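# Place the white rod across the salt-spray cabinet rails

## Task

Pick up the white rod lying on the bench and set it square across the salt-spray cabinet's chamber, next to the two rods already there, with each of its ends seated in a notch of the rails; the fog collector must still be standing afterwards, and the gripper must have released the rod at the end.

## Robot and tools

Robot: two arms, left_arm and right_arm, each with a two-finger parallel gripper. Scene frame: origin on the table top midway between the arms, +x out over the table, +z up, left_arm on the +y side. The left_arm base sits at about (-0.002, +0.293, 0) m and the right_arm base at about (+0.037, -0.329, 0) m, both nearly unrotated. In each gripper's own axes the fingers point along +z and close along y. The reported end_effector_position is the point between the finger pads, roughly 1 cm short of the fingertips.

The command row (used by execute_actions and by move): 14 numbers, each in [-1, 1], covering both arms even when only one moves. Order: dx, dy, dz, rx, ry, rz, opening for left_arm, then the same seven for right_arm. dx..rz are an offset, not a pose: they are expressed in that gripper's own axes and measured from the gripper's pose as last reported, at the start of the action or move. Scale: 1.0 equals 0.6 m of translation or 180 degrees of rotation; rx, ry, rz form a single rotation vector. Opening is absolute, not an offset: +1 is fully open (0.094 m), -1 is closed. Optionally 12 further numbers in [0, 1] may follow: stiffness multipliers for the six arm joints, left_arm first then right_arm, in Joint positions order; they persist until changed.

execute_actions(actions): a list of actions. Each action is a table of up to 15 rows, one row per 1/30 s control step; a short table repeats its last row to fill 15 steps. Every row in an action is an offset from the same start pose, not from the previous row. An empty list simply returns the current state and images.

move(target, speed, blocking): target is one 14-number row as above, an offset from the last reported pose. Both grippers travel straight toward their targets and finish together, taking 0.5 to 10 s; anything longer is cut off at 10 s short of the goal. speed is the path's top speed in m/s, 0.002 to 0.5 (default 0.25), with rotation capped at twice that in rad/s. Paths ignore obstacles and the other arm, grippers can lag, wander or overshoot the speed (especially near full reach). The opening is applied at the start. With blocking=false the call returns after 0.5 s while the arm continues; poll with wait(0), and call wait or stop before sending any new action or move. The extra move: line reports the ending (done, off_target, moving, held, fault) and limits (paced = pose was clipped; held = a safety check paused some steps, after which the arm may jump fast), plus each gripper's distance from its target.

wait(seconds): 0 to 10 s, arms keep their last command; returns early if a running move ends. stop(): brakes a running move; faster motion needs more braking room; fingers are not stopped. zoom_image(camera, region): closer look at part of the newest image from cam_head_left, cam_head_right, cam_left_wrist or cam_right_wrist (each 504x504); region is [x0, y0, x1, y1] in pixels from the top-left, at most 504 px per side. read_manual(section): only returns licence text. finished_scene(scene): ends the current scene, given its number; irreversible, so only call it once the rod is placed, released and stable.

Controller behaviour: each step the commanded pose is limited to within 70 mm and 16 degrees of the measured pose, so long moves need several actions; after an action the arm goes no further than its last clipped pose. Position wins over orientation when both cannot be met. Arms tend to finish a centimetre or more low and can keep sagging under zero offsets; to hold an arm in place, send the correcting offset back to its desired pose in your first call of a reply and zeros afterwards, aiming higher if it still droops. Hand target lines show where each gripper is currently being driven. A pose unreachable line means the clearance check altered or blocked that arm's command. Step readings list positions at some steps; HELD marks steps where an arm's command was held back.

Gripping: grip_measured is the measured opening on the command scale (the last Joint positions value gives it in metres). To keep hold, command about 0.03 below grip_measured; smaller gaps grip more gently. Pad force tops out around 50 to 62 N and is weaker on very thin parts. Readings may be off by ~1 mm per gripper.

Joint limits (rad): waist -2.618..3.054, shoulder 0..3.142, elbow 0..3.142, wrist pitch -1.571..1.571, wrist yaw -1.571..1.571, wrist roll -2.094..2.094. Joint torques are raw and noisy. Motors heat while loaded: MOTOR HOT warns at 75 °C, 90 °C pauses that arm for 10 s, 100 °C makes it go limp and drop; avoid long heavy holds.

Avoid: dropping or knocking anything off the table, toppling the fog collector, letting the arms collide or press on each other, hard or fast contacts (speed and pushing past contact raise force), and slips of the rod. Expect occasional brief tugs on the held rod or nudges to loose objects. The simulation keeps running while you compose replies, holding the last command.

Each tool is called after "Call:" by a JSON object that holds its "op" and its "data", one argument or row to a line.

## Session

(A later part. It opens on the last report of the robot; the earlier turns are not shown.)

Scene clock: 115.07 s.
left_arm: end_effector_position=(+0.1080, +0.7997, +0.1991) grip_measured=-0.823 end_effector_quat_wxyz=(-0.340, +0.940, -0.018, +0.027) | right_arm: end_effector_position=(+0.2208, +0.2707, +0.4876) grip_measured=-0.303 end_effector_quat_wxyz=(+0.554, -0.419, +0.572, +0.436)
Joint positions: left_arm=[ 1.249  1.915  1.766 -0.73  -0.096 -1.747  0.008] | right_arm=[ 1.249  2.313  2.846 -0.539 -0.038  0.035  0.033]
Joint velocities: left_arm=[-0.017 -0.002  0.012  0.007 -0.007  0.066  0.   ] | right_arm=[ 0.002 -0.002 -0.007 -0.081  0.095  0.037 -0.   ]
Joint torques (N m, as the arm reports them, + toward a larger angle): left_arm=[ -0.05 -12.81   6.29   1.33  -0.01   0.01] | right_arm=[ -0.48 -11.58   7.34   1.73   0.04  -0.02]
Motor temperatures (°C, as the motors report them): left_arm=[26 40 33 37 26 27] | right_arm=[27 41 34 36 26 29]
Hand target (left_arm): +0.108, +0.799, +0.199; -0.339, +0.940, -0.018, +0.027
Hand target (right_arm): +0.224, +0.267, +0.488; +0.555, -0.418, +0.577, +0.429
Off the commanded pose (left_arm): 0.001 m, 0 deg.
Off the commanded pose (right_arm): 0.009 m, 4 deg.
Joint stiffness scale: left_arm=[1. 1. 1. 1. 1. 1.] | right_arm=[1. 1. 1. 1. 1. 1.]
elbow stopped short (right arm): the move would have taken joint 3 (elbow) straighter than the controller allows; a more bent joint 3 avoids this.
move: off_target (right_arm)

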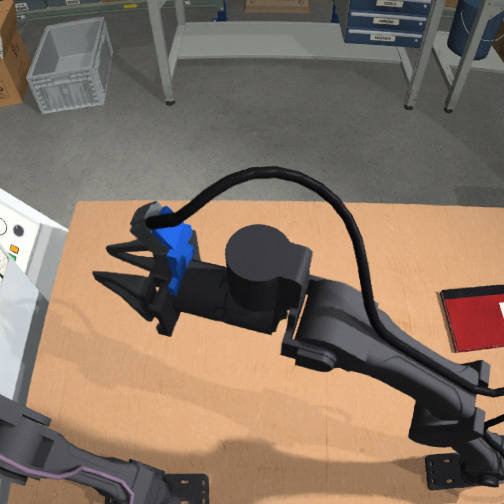

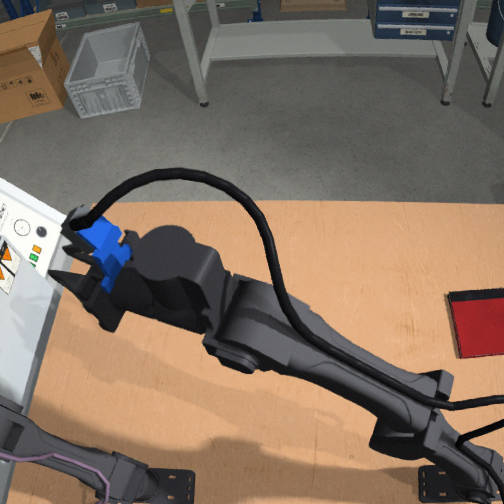

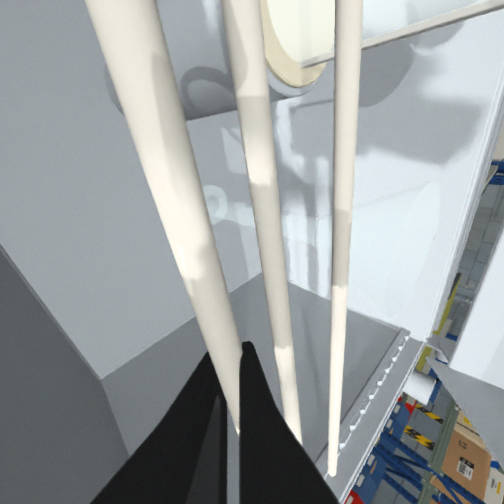

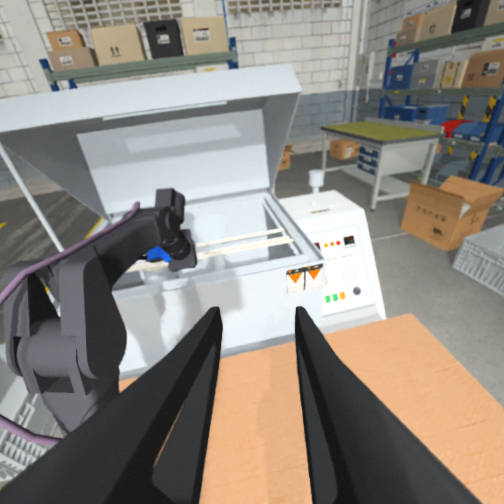

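Call:
{"op": "move", "data": {
  "target": [0.004,-0.019,0.012,0,0,0,-0.865, 0,0,0,0,0,0,-0.3],
  "speed": 0.01
}}

Call:
{"op": "zoom_image", "data": {
  "camera": "cam_right_wrist",
  "region": [240, 200, 330, 275]
}}

Scene clock: 117.73 s.
left_arm: end_effector_position=(+0.1090, +0.8057, +0.1929) grip_measured=-0.823 end_effector_quat_wxyz=(-0.329, +0.944, -0.018, +0.023) | right_arm: end_effector_position=(+0.2211, +0.2707, +0.4875) grip_measured=-0.303 end_effector_quat_wxyz=(+0.554, -0.419, +0.573, +0.436)
Joint positions: left_arm=[ 1.249  1.961  1.819 -0.763 -0.099 -1.747  0.008] | right_arm=[ 1.249  2.313  2.846 -0.54  -0.036  0.035  0.033]
Joint velocities: left_arm=[-0.012 -0.002  0.007 -0.022 -0.007 -0.066 -0.001] | right_arm=[-0.017 -0.002 -0.022 -0.007 -0.037  0.037  0.   ]
Joint torques (N m, as the arm reports them, + toward a larger angle): left_arm=[  0.09 -12.19   8.45   1.38   0.02   0.  ] | right_arm=[ -0.03 -11.95   5.47   1.93  -0.05   0.02]
Motor temperatures (°C, as the motors report them): left_arm=[26 41 34 37 26 27] | right_arm=[27 41 34 36 26 29]
Hand target (left_arm): +0.111, +0.813, +0.201; -0.341, +0.940, -0.017, +0.027
Hand target (right_arm): +0.221, +0.271, +0.488; +0.554, -0.419, +0.572, +0.436
Off the commanded pose (left_arm): 0.011 m, 1 deg.
Off the commanded pose (right_arm): 0.000 m, 0 deg.
Joint stiffness scale: left_arm=[1. 1. 1. 1. 1. 1.] | right_arm=[1. 1. 1. 1. 1. 1.]
move: off_target (left_arm)

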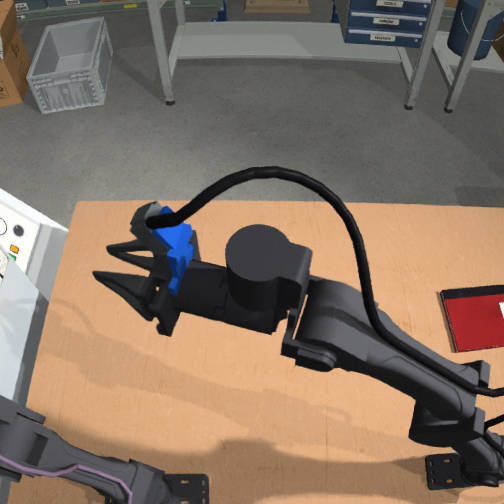

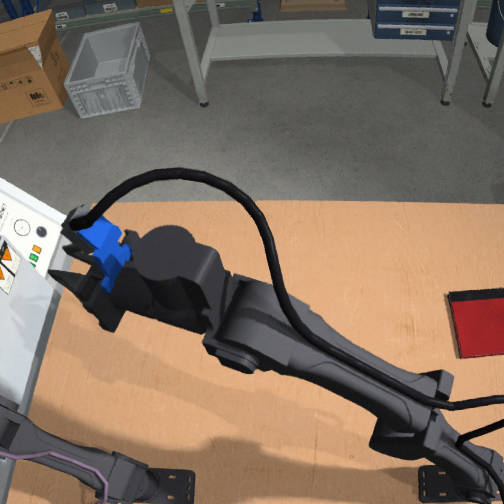

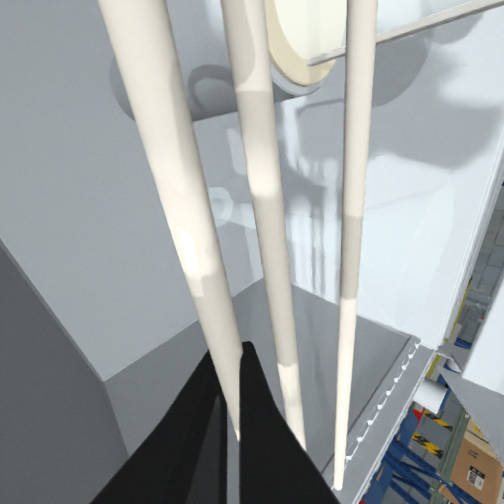

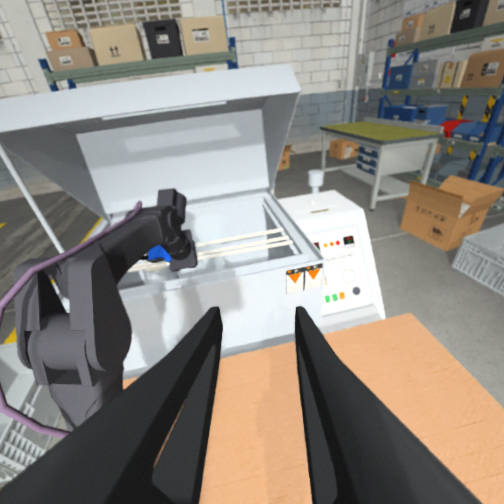

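Region (240, 200, 330, 275) of cam_right_wrist's 504x504 image, scaled by 5.600, with more detail than that image has.

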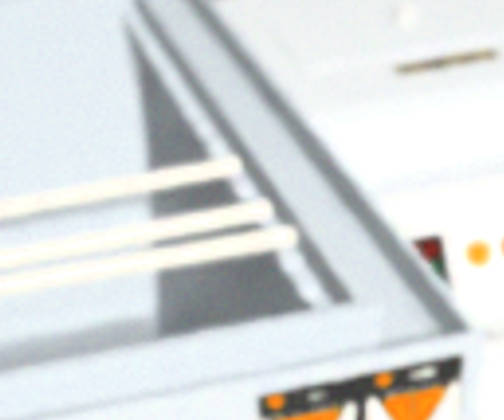

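Call:
{"op": "move", "data": {
  "target": [0,0,0,0,0,0,-0.865, 0.05,-0.24,-0.04,-0.06,0,0,-0.3],
  "speed": 0.15
}}

Scene clock: 120.17 s.
left_arm: end_effector_position=(+0.1090, +0.8055, +0.1929) grip_measured=-0.823 end_effector_quat_wxyz=(-0.329, +0.944, -0.018, +0.023) | right_arm: end_effector_position=(+0.3580, +0.2069, +0.4503) grip_measured=-0.303 end_effector_quat_wxyz=(+0.510, -0.463, +0.539, +0.485)
Joint positions: left_arm=[ 1.249  1.961  1.819 -0.764 -0.099 -1.747  0.008] | right_arm=[ 0.855  2.221  2.495 -0.286 -0.603  0.043  0.033]
Joint velocities: left_arm=[-0.007  0.017 -0.007 -0.037 -0.007  0.022 -0.001] | right_arm=[-0.002  0.012 -0.027  0.095 -0.022  0.007 -0.001]
Joint torques (N m, as the arm reports them, + toward a larger angle): left_arm=[ -0.05 -13.26   6.24   1.33  -0.01   0.01] | right_arm=[  0.35 -11.51   7.01   1.92  -0.09   0.04]
Motor temperatures (°C, as the motors report them): left_arm=[26 41 34 37 26 27] | right_arm=[27 41 34 37 26 29]
Hand target (left_arm): +0.109, +0.806, +0.193; -0.329, +0.944, -0.018, +0.023
Hand target (right_arm): +0.355, +0.210, +0.452; +0.511, -0.466, +0.531, +0.491
Off the commanded pose (left_arm): 0.000 m, 0 deg.
Off the commanded pose (right_arm): 0.007 m, 1 deg.
Joint stiffness scale: left_arm=[1. 1. 1. 1. 1. 1.] | right_arm=[1. 1. 1. 1. 1. 1.]
move: done

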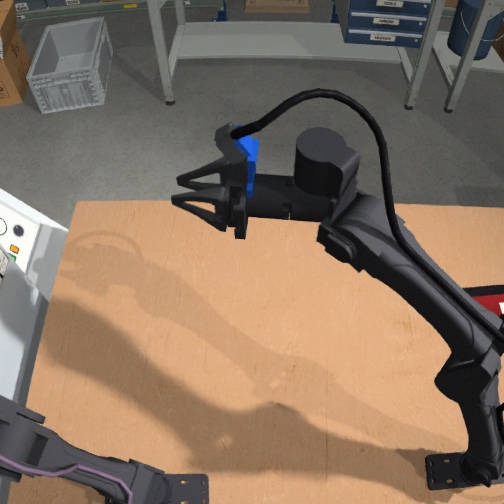

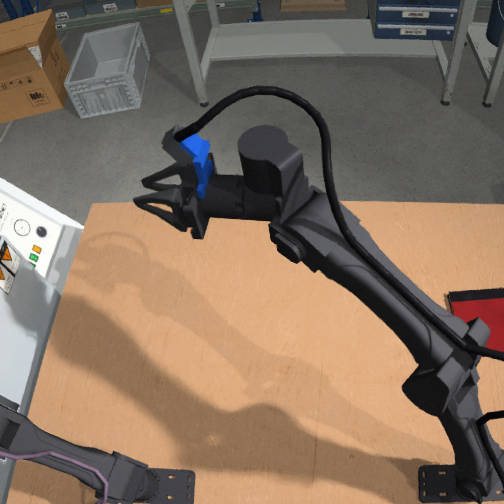

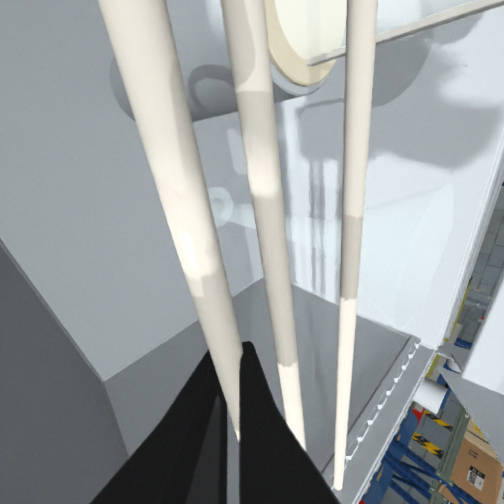

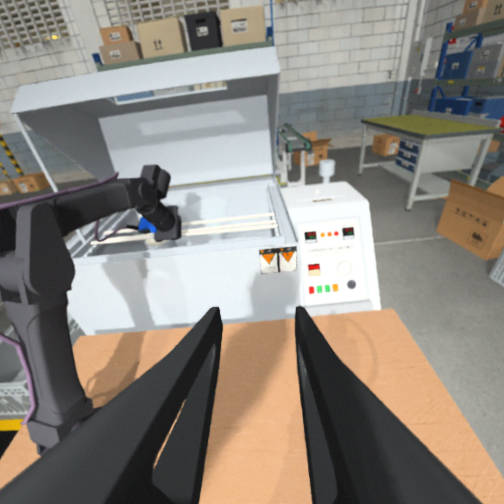

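Call:
{"op": "execute_actions", "data": {
  "actions": []
}}

Scene clock: 121.13 s.
left_arm: end_effector_position=(+0.1090, +0.8055, +0.1929) grip_measured=-0.823 end_effector_quat_wxyz=(-0.329, +0.944, -0.018, +0.023) | right_arm: end_effector_position=(+0.3578, +0.2069, +0.4507) grip_measured=-0.303 end_effector_quat_wxyz=(+0.510, -0.464, +0.538, +0.486)
Joint positions: left_arm=[ 1.249  1.961  1.819 -0.764 -0.099 -1.747  0.008] | right_arm=[ 0.855  2.221  2.495 -0.284 -0.605  0.043  0.033]
Joint velocities: left_arm=[ 0.002 -0.012  0.012  0.007  0.051 -0.022  0.001] | right_arm=[-0.002 -0.007  0.012 -0.007  0.007  0.007 -0.001]
Joint torques (N m, as the arm reports them, + toward a larger angle): left_arm=[ -0.05 -13.27   6.25   1.33  -0.02   0.01] | right_arm=[  0.46 -11.51   6.95   1.93  -0.13   0.05]
Motor temperatures (°C, as the motors report them): left_arm=[26 41 34 37 26 27] | right_arm=[27 41 34 37 26 29]
Hand target (left_arm): +0.109, +0.806, +0.193; -0.329, +0.944, -0.018, +0.023
Hand target (right_arm): +0.355, +0.210, +0.452; +0.511, -0.466, +0.531, +0.491
Off the commanded pose (left_arm): 0.000 m, 0 deg.
Off the commanded pose (right_arm): 0.006 m, 1 deg.
Joint stiffness scale: left_arm=[1. 1. 1. 1. 1. 1.] | right_arm=[1. 1. 1. 1. 1. 1.]

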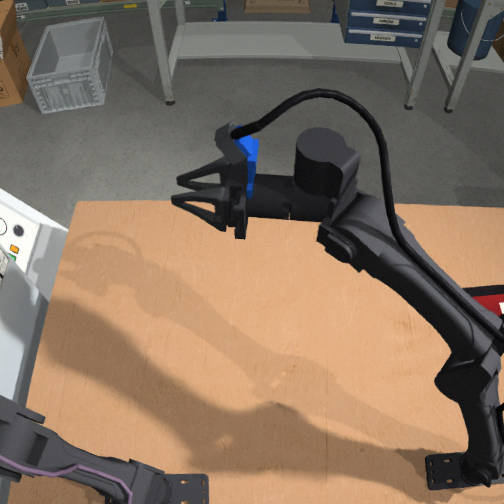

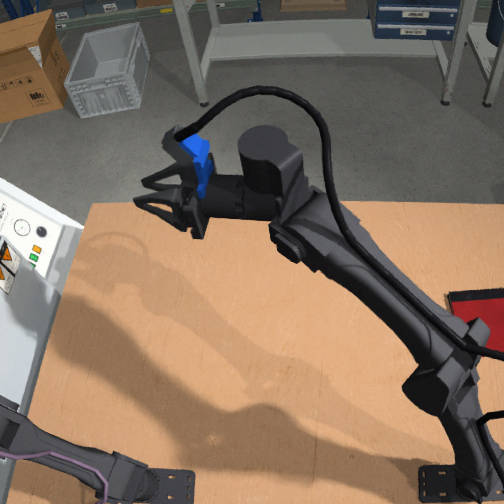

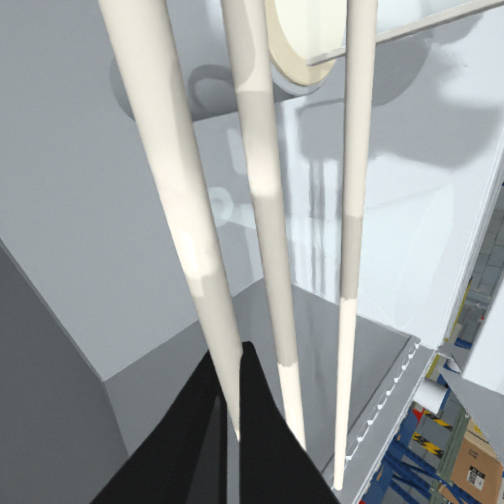

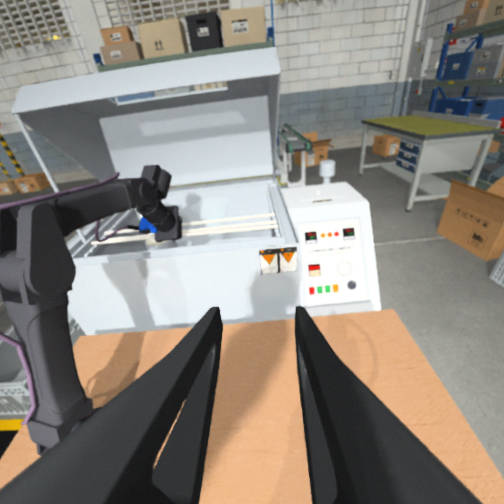

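Call:
{"op": "zoom_image", "data": {
  "camera": "cam_right_wrist",
  "region": [230, 190, 320, 265]
}}

Call:
{"op": "zoom_image", "data": {
  "camera": "cam_right_wrist",
  "region": [60, 200, 180, 290]
}}

Region (230, 190, 320, 265) of cam_right_wrist's 504x504 image, scaled by 5.600, with more detail than that image has.

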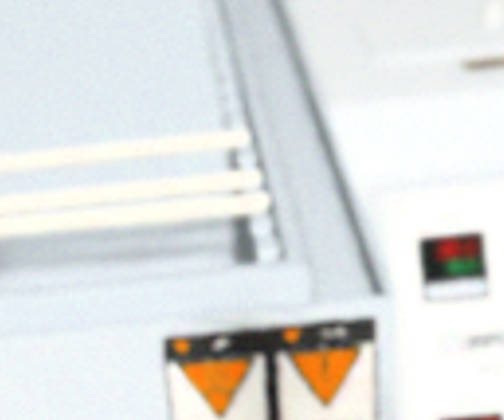

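Region (60, 200, 180, 290) of cam_right_wrist's 504x504 image, scaled by 4.200, with more detail than that image has; it fills the top 378 rows of this view, and the rest is white.

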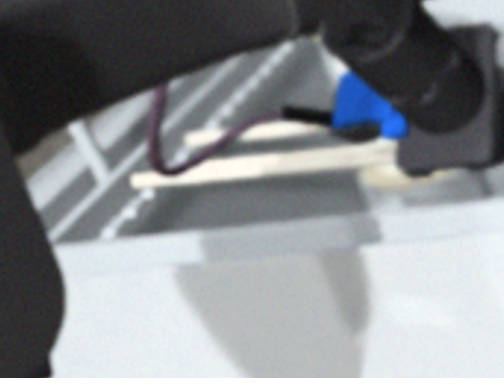

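Call:
{"op": "move", "data": {
  "target": [0,-0.013,0.0,0.0003,-0.0069,-0.0087,-0.865, 0,0,0,0,0,0,-0.3],
  "speed": 0.01
}}

Call:
{"op": "zoom_image", "data": {
  "camera": "cam_right_wrist",
  "region": [230, 190, 320, 265]
}}

Call:
{"op": "zoom_image", "data": {
  "camera": "cam_right_wrist",
  "region": [60, 200, 180, 290]
}}

Scene clock: 124.90 s.
left_arm: end_effector_position=(+0.1086, +0.8067, +0.1913) grip_measured=-0.823 end_effector_quat_wxyz=(-0.321, +0.947, -0.007, +0.023) | right_arm: end_effector_position=(+0.3577, +0.2069, +0.4507) grip_measured=-0.303 end_effector_quat_wxyz=(+0.510, -0.464, +0.537, +0.486)
Joint positions: left_arm=[ 1.249  1.98   1.851 -0.794 -0.103 -1.77   0.008] | right_arm=[ 0.855  2.221  2.495 -0.284 -0.605  0.043  0.033]
Joint velocities: left_arm=[-0.012 -0.007  0.022 -0.022 -0.051 -0.007 -0.   ] | right_arm=[-0.012  0.002  0.007  0.022 -0.037 -0.081  0.   ]
Joint torques (N m, as the arm reports them, + toward a larger angle): left_arm=[ -0.5  -12.39   8.35   1.23  -0.22  -0.06] | right_arm=[  0.02 -12.13   6.34   1.81  -0.04   0.01]
Motor temperatures (°C, as the motors report them): left_arm=[26 41 34 37 26 27] | right_arm=[27 41 34 37 26 29]
Hand target (left_arm): +0.109, +0.811, +0.198; -0.329, +0.944, -0.002, +0.018
Hand target (right_arm): +0.358, +0.207, +0.451; +0.510, -0.464, +0.537, +0.486
Off the commanded pose (left_arm): 0.008 m, 1 deg.
Off the commanded pose (right_arm): 0.000 m, 0 deg.
Joint stiffness scale: left_arm=[1. 1. 1. 1. 1. 1.] | right_arm=[1. 1. 1. 1. 1. 1.]
move: done

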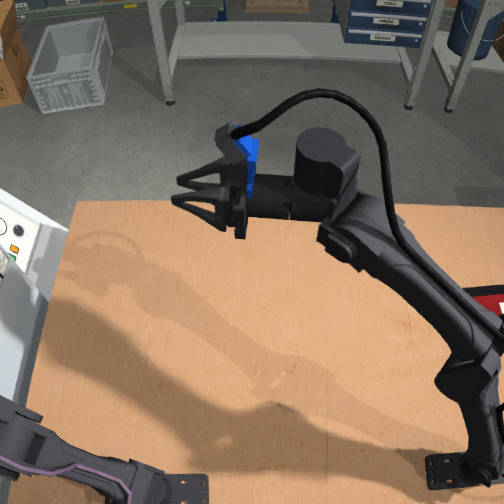

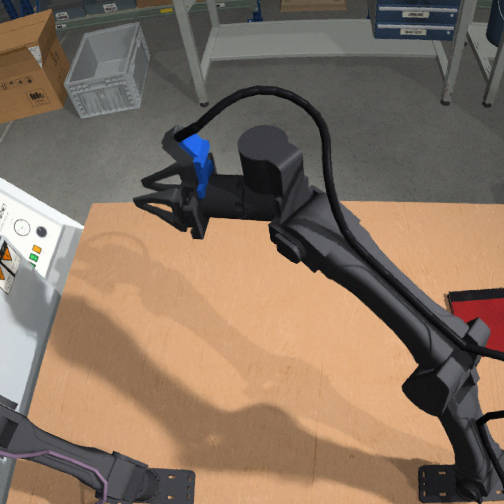

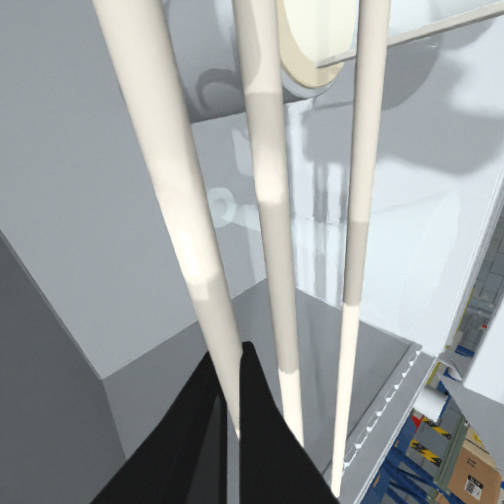

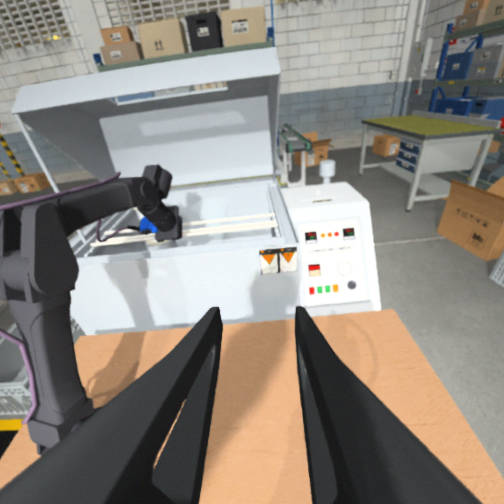

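Region (230, 190, 320, 265) of cam_right_wrist's 504x504 image, scaled by 5.600, with more detail than that image has.

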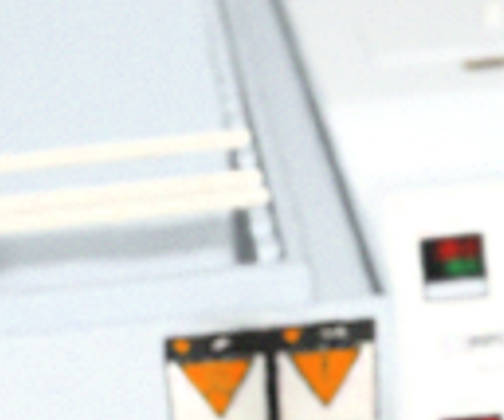

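Region (60, 200, 180, 290) of cam_right_wrist's 504x504 image, scaled by 4.200, with more detail than that image has; it fills the top 378 rows of this view, and the rest is white.

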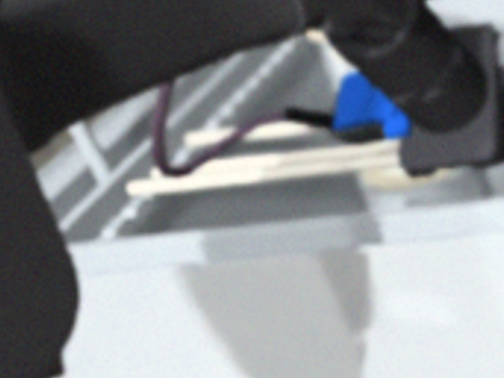

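Call:
{"op": "move", "data": {
  "target": [0,-0.024,0.002,0.004,0,0,-0.865, 0,0,0,0,0,0,-0.3],
  "speed": 0.01
}}

Call:
{"op": "zoom_image", "data": {
  "camera": "cam_right_wrist",
  "region": [230, 190, 320, 265]
}}

Call:
{"op": "zoom_image", "data": {
  "camera": "cam_right_wrist",
  "region": [60, 200, 180, 290]
}}

Scene clock: 127.23 s.
left_arm: end_effector_position=(+0.1090, +0.8117, +0.1920) grip_measured=-0.823 end_effector_quat_wxyz=(-0.316, +0.948, -0.009, +0.021) | right_arm: end_effector_position=(+0.3577, +0.2069, +0.4507) grip_measured=-0.303 end_effector_quat_wxyz=(+0.510, -0.464, +0.537, +0.486)
Joint positions: left_arm=[ 1.251  2.012  1.905 -0.826 -0.103 -1.765  0.008] | right_arm=[ 0.855  2.221  2.495 -0.284 -0.605  0.043  0.033]
Joint velocities: left_arm=[-0.022 -0.002  0.012  0.051  0.007 -0.007 -0.   ] | right_arm=[ 0.012  0.002 -0.002 -0.037 -0.007 -0.037  0.001]
Joint torques (N m, as the arm reports them, + toward a larger angle): left_arm=[  0.35 -12.62   8.34   1.33  -0.01   0.01] | right_arm=[ -0.01 -12.11   6.3    1.81  -0.02   0.02]
Motor temperatures (°C, as the motors report them): left_arm=[26 41 34 37 26 27] | right_arm=[27 41 34 37 26 29]
Hand target (left_arm): +0.108, +0.819, +0.199; -0.327, +0.945, -0.007, +0.023
Hand target (right_arm): +0.358, +0.207, +0.451; +0.510, -0.464, +0.537, +0.486
Off the commanded pose (left_arm): 0.010 m, 1 deg.
Off the commanded pose (right_arm): 0.000 m, 0 deg.
Joint stiffness scale: left_arm=[1. 1. 1. 1. 1. 1.] | right_arm=[1. 1. 1. 1. 1. 1.]
move: done

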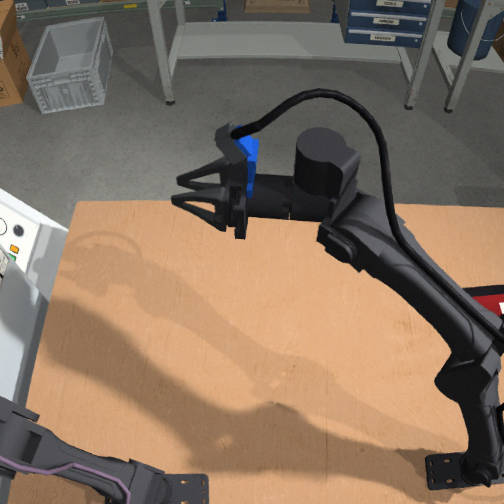

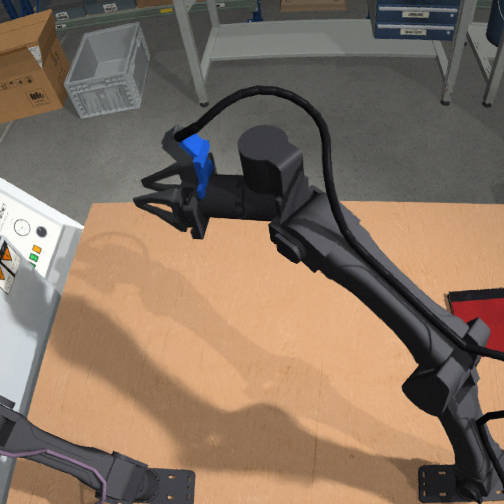

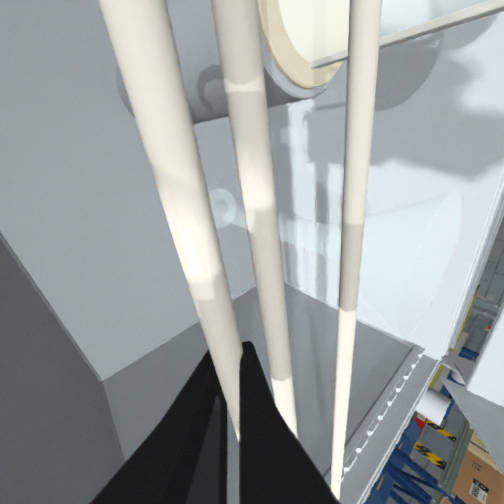

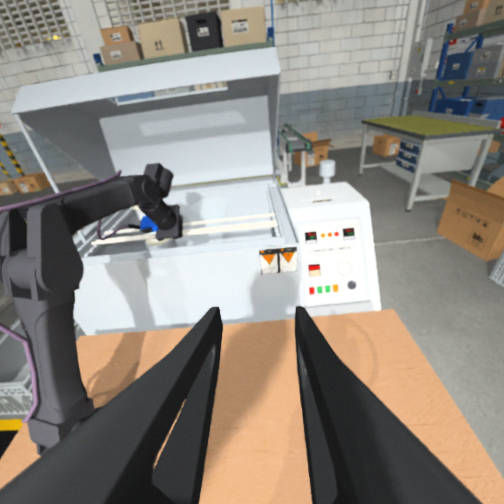

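Region (230, 190, 320, 265) of cam_right_wrist's 504x504 image, scaled by 5.600, with more detail than that image has.

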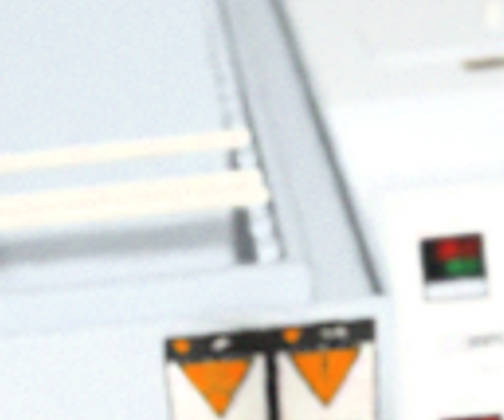

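Region (60, 200, 180, 290) of cam_right_wrist's 504x504 image, scaled by 4.200, with more detail than that image has; it fills the top 378 rows of this view, and the rest is white.

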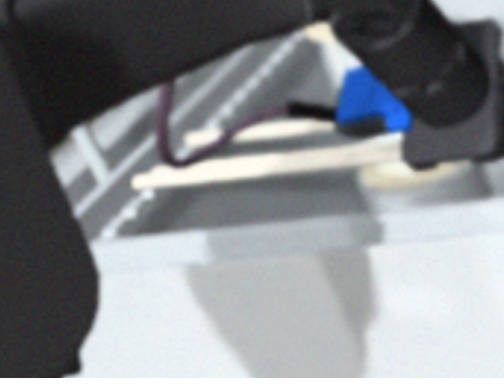

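Call:
{"op": "move", "data": {
  "target": [0,0,0.0085,0.003,0,0,-0.865, 0,0,0,0,0,0,-0.3],
  "speed": 0.005
}}

Call:
{"op": "zoom_image", "data": {
  "camera": "cam_right_wrist",
  "region": [230, 190, 320, 265]
}}

Call:
{"op": "zoom_image", "data": {
  "camera": "cam_right_wrist",
  "region": [60, 200, 180, 290]
}}

Scene clock: 129.13 s.
left_arm: end_effector_position=(+0.1090, +0.8117, +0.1921) grip_measured=-0.823 end_effector_quat_wxyz=(-0.316, +0.948, -0.009, +0.021) | right_arm: end_effector_position=(+0.3577, +0.2069, +0.4507) grip_measured=-0.303 end_effector_quat_wxyz=(+0.510, -0.464, +0.537, +0.486)
Joint positions: left_arm=[ 1.251  2.012  1.906 -0.826 -0.103 -1.765  0.008] | right_arm=[ 0.855  2.221  2.495 -0.284 -0.605  0.043  0.033]
Joint velocities: left_arm=[ 0.002  0.007  0.007  0.051 -0.11   0.051 -0.   ] | right_arm=[ 0.002 -0.022  0.007 -0.007 -0.051 -0.007 -0.001]
Joint torques (N m, as the arm reports them, + toward a larger angle): left_arm=[  0.   -13.5    5.     1.59  -0.03   0.02] | right_arm=[  0.02 -12.08   6.29   1.82  -0.03   0.01]
Motor temperatures (°C, as the motors report them): left_arm=[26 41 34 37 26 27] | right_arm=[27 41 34 37 26 29]
Hand target (left_arm): +0.109, +0.815, +0.188; -0.321, +0.947, -0.009, +0.021
Hand target (right_arm): +0.358, +0.207, +0.451; +0.510, -0.464, +0.537, +0.486
Off the commanded pose (left_arm): 0.005 m, 1 deg.
Off the commanded pose (right_arm): 0.000 m, 0 deg.
Joint stiffness scale: left_arm=[1. 1. 1. 1. 1. 1.] | right_arm=[1. 1. 1. 1. 1. 1.]
move: done

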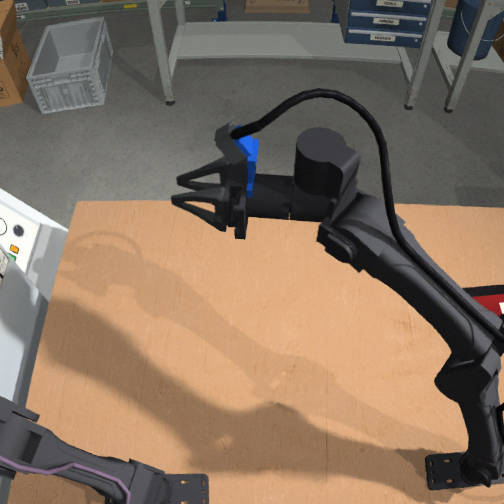

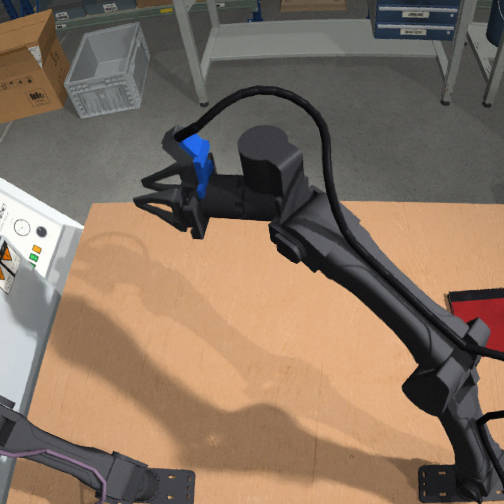

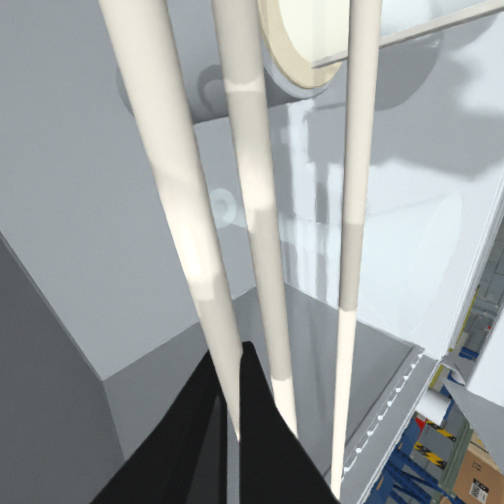

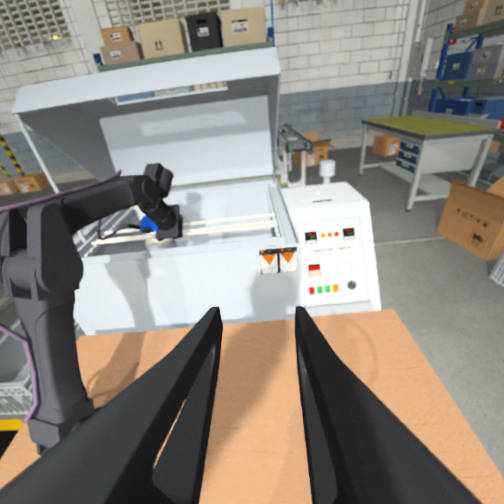

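Region (230, 190, 320, 265) of cam_right_wrist's 504x504 image, scaled by 5.600, with more detail than that image has.

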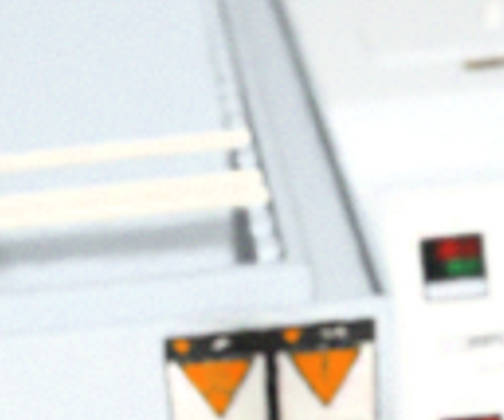

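Region (60, 200, 180, 290) of cam_right_wrist's 504x504 image, scaled by 4.200, with more detail than that image has; it fills the top 378 rows of this view, and the rest is white.

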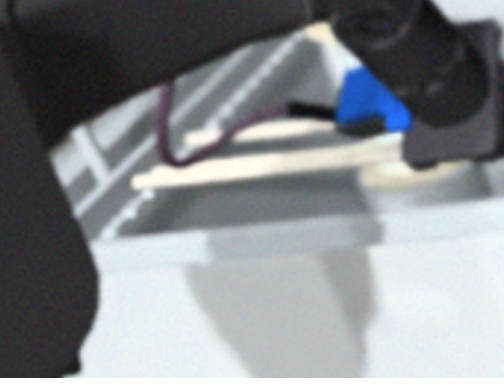

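Call:
{"op": "move", "data": {
  "target": [0,0.0067,0.0117,-0.005,0,0,-0.865, 0,0,0,0,0,0,-0.3],
  "speed": 0.005
}}

Call:
{"op": "zoom_image", "data": {
  "camera": "cam_right_wrist",
  "region": [230, 190, 320, 265]
}}

Call:
{"op": "zoom_image", "data": {
  "camera": "cam_right_wrist",
  "region": [60, 200, 180, 290]
}}

Scene clock: 131.57 s.
left_arm: end_effector_position=(+0.1090, +0.8117, +0.1921) grip_measured=-0.823 end_effector_quat_wxyz=(-0.316, +0.948, -0.009, +0.021) | right_arm: end_effector_position=(+0.3577, +0.2069, +0.4507) grip_measured=-0.303 end_effector_quat_wxyz=(+0.510, -0.464, +0.537, +0.486)
Joint positions: left_arm=[ 1.251  2.012  1.906 -0.826 -0.103 -1.765  0.008] | right_arm=[ 0.855  2.221  2.495 -0.284 -0.605  0.043  0.033]
Joint velocities: left_arm=[-0.012 -0.002 -0.002  0.081  0.007 -0.022 -0.001] | right_arm=[-0.012 -0.002 -0.007 -0.066  0.037 -0.037 -0.001]
Joint torques (N m, as the arm reports them, + toward a larger angle): left_arm=[  0.06 -12.31   6.13   1.29   0.02   0.  ] | right_arm=[ -0.04 -12.07   6.28   1.82  -0.03   0.03]
Motor temperatures (°C, as the motors report them): left_arm=[26 42 34 37 26 27] | right_arm=[27 41 34 37 26 29]
Hand target (left_arm): +0.109, +0.813, +0.184; -0.309, +0.951, -0.009, +0.021
Hand target (right_arm): +0.358, +0.207, +0.451; +0.510, -0.464, +0.537, +0.486
Off the commanded pose (left_arm): 0.008 m, 1 deg.
Off the commanded pose (right_arm): 0.000 m, 0 deg.
Joint stiffness scale: left_arm=[1. 1. 1. 1. 1. 1.] | right_arm=[1. 1. 1. 1. 1. 1.]
move: done

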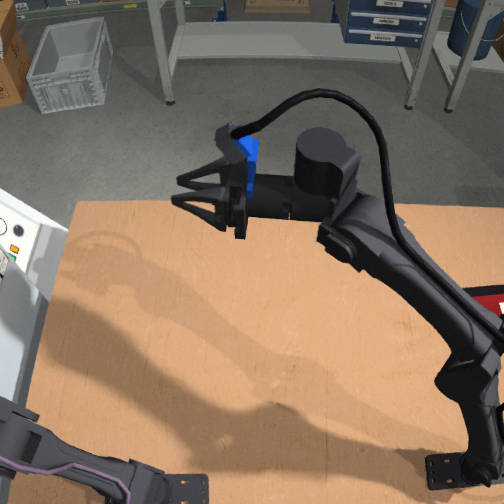

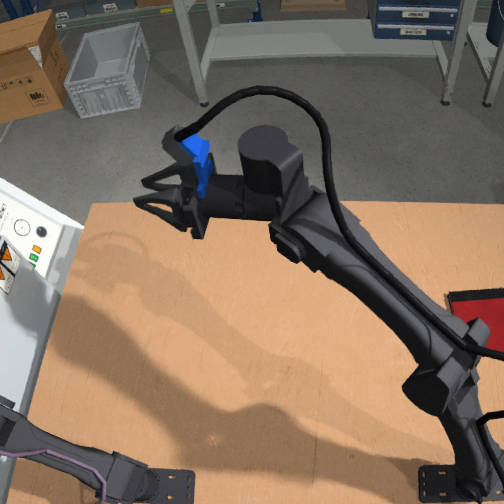

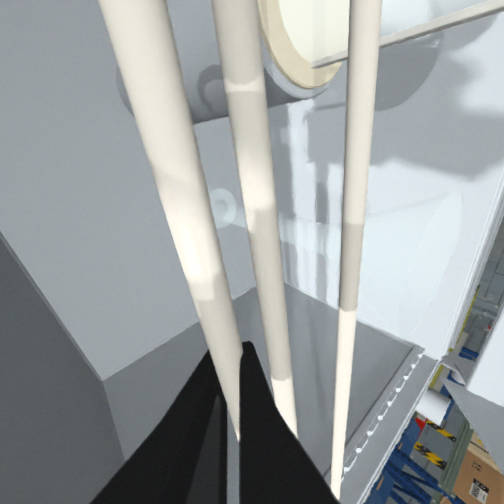

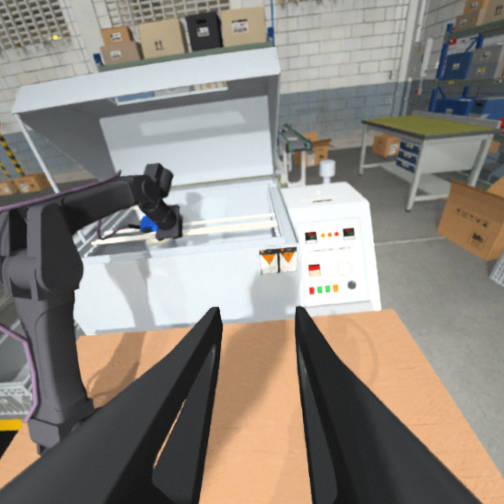

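Region (230, 190, 320, 265) of cam_right_wrist's 504x504 image, scaled by 5.600, with more detail than that image has.

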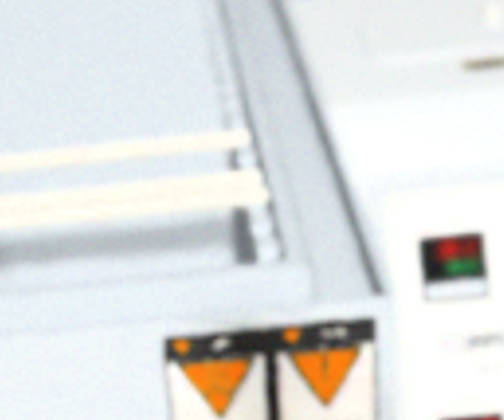

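Region (60, 200, 180, 290) of cam_right_wrist's 504x504 image, scaled by 4.200, with more detail than that image has; it fills the top 378 rows of this view, and the rest is white.

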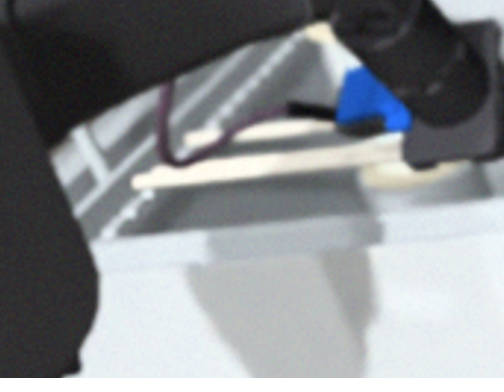

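Just at break-away; increase to 12 mm.

Call:
{"op": "move", "data": {
  "target": [0,0.010,0.0175,-0.0075,0,0,-0.865, 0,0,0,0,0,0,-0.3],
  "speed": 0.006
}}

Call:
{"op": "zoom_image", "data": {
  "camera": "cam_right_wrist",
  "region": [230, 190, 320, 265]
}}

Call:
{"op": "zoom_image", "data": {
  "camera": "cam_right_wrist",
  "region": [60, 200, 180, 290]
}}

Scene clock: 134.17 s.
left_arm: end_effector_position=(+0.1091, +0.8120, +0.1893) grip_measured=-0.823 end_effector_quat_wxyz=(-0.314, +0.949, -0.009, +0.020) | right_arm: end_effector_position=(+0.3577, +0.2069, +0.4507) grip_measured=-0.303 end_effector_quat_wxyz=(+0.510, -0.464, +0.537, +0.486)
Joint positions: left_arm=[ 1.251  2.017  1.906 -0.827 -0.103 -1.765  0.008] | right_arm=[ 0.855  2.221  2.495 -0.284 -0.605  0.043  0.033]
Joint velocities: left_arm=[-0.032 -0.007 -0.002 -0.007 -0.066 -0.051  0.001] | right_arm=[-0.002  0.017 -0.002 -0.066  0.022  0.007 -0.   ]
Joint torques (N m, as the arm reports them, + toward a larger angle): left_arm=[  0.1  -12.08   6.14   1.29   0.03   0.  ] | right_arm=[  0.01 -12.11   6.3    1.81  -0.02   0.02]
Motor temperatures (°C, as the motors report them): left_arm=[26 42 34 37 26 27] | right_arm=[27 42 34 38 26 29]
Hand target (left_arm): +0.109, +0.813, +0.180; -0.305, +0.952, -0.009, +0.021
Hand target (right_arm): +0.358, +0.207, +0.451; +0.510, -0.464, +0.537, +0.486
Off the commanded pose (left_arm): 0.009 m, 1 deg.
Off the commanded pose (right_arm): 0.000 m, 0 deg.
Joint stiffness scale: left_arm=[1. 1. 1. 1. 1. 1.] | right_arm=[1. 1. 1. 1. 1. 1.]
move: done

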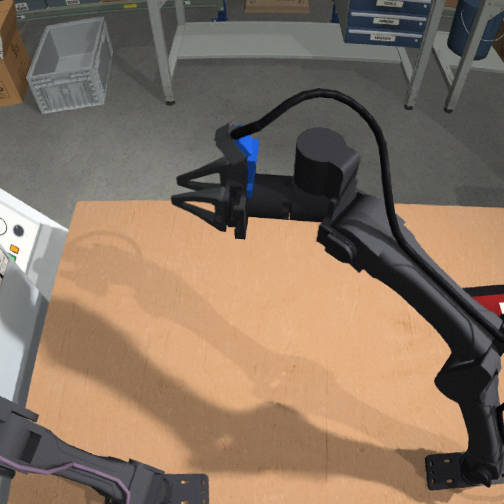

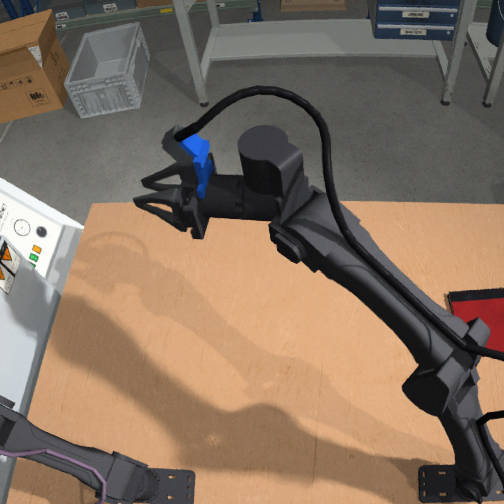

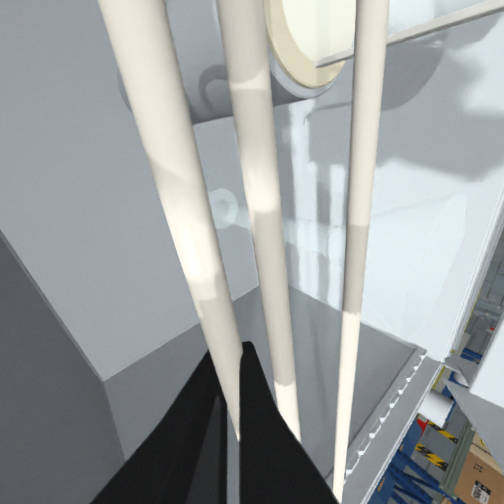

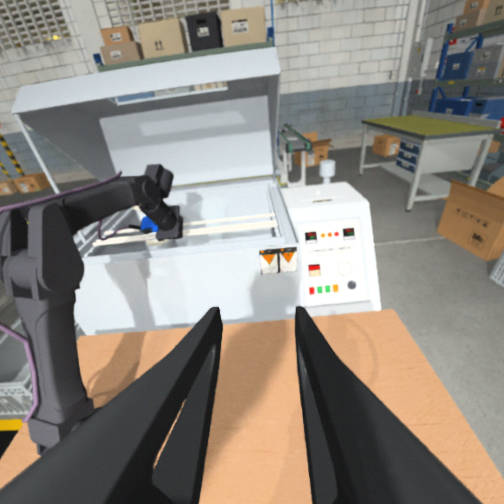

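Region (230, 190, 320, 265) of cam_right_wrist's 504x504 image, scaled by 5.600, with more detail than that image has.

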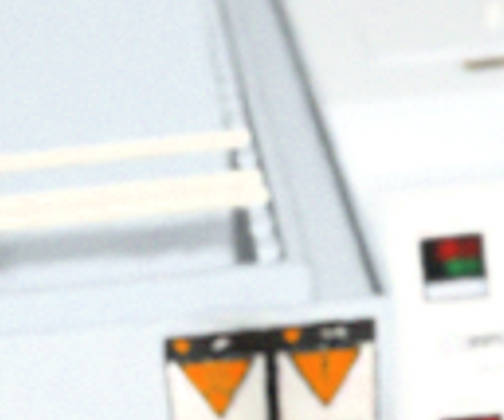

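Region (60, 200, 180, 290) of cam_right_wrist's 504x504 image, scaled by 4.200, with more detail than that image has; it fills the top 378 rows of this view, and the rest is white.

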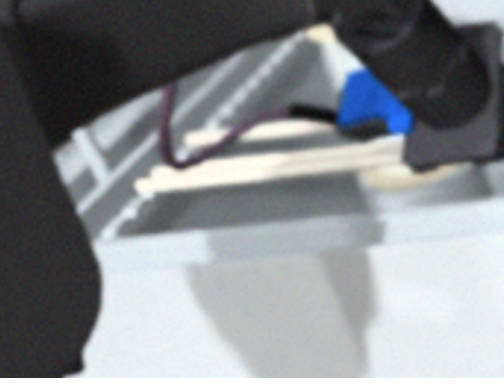

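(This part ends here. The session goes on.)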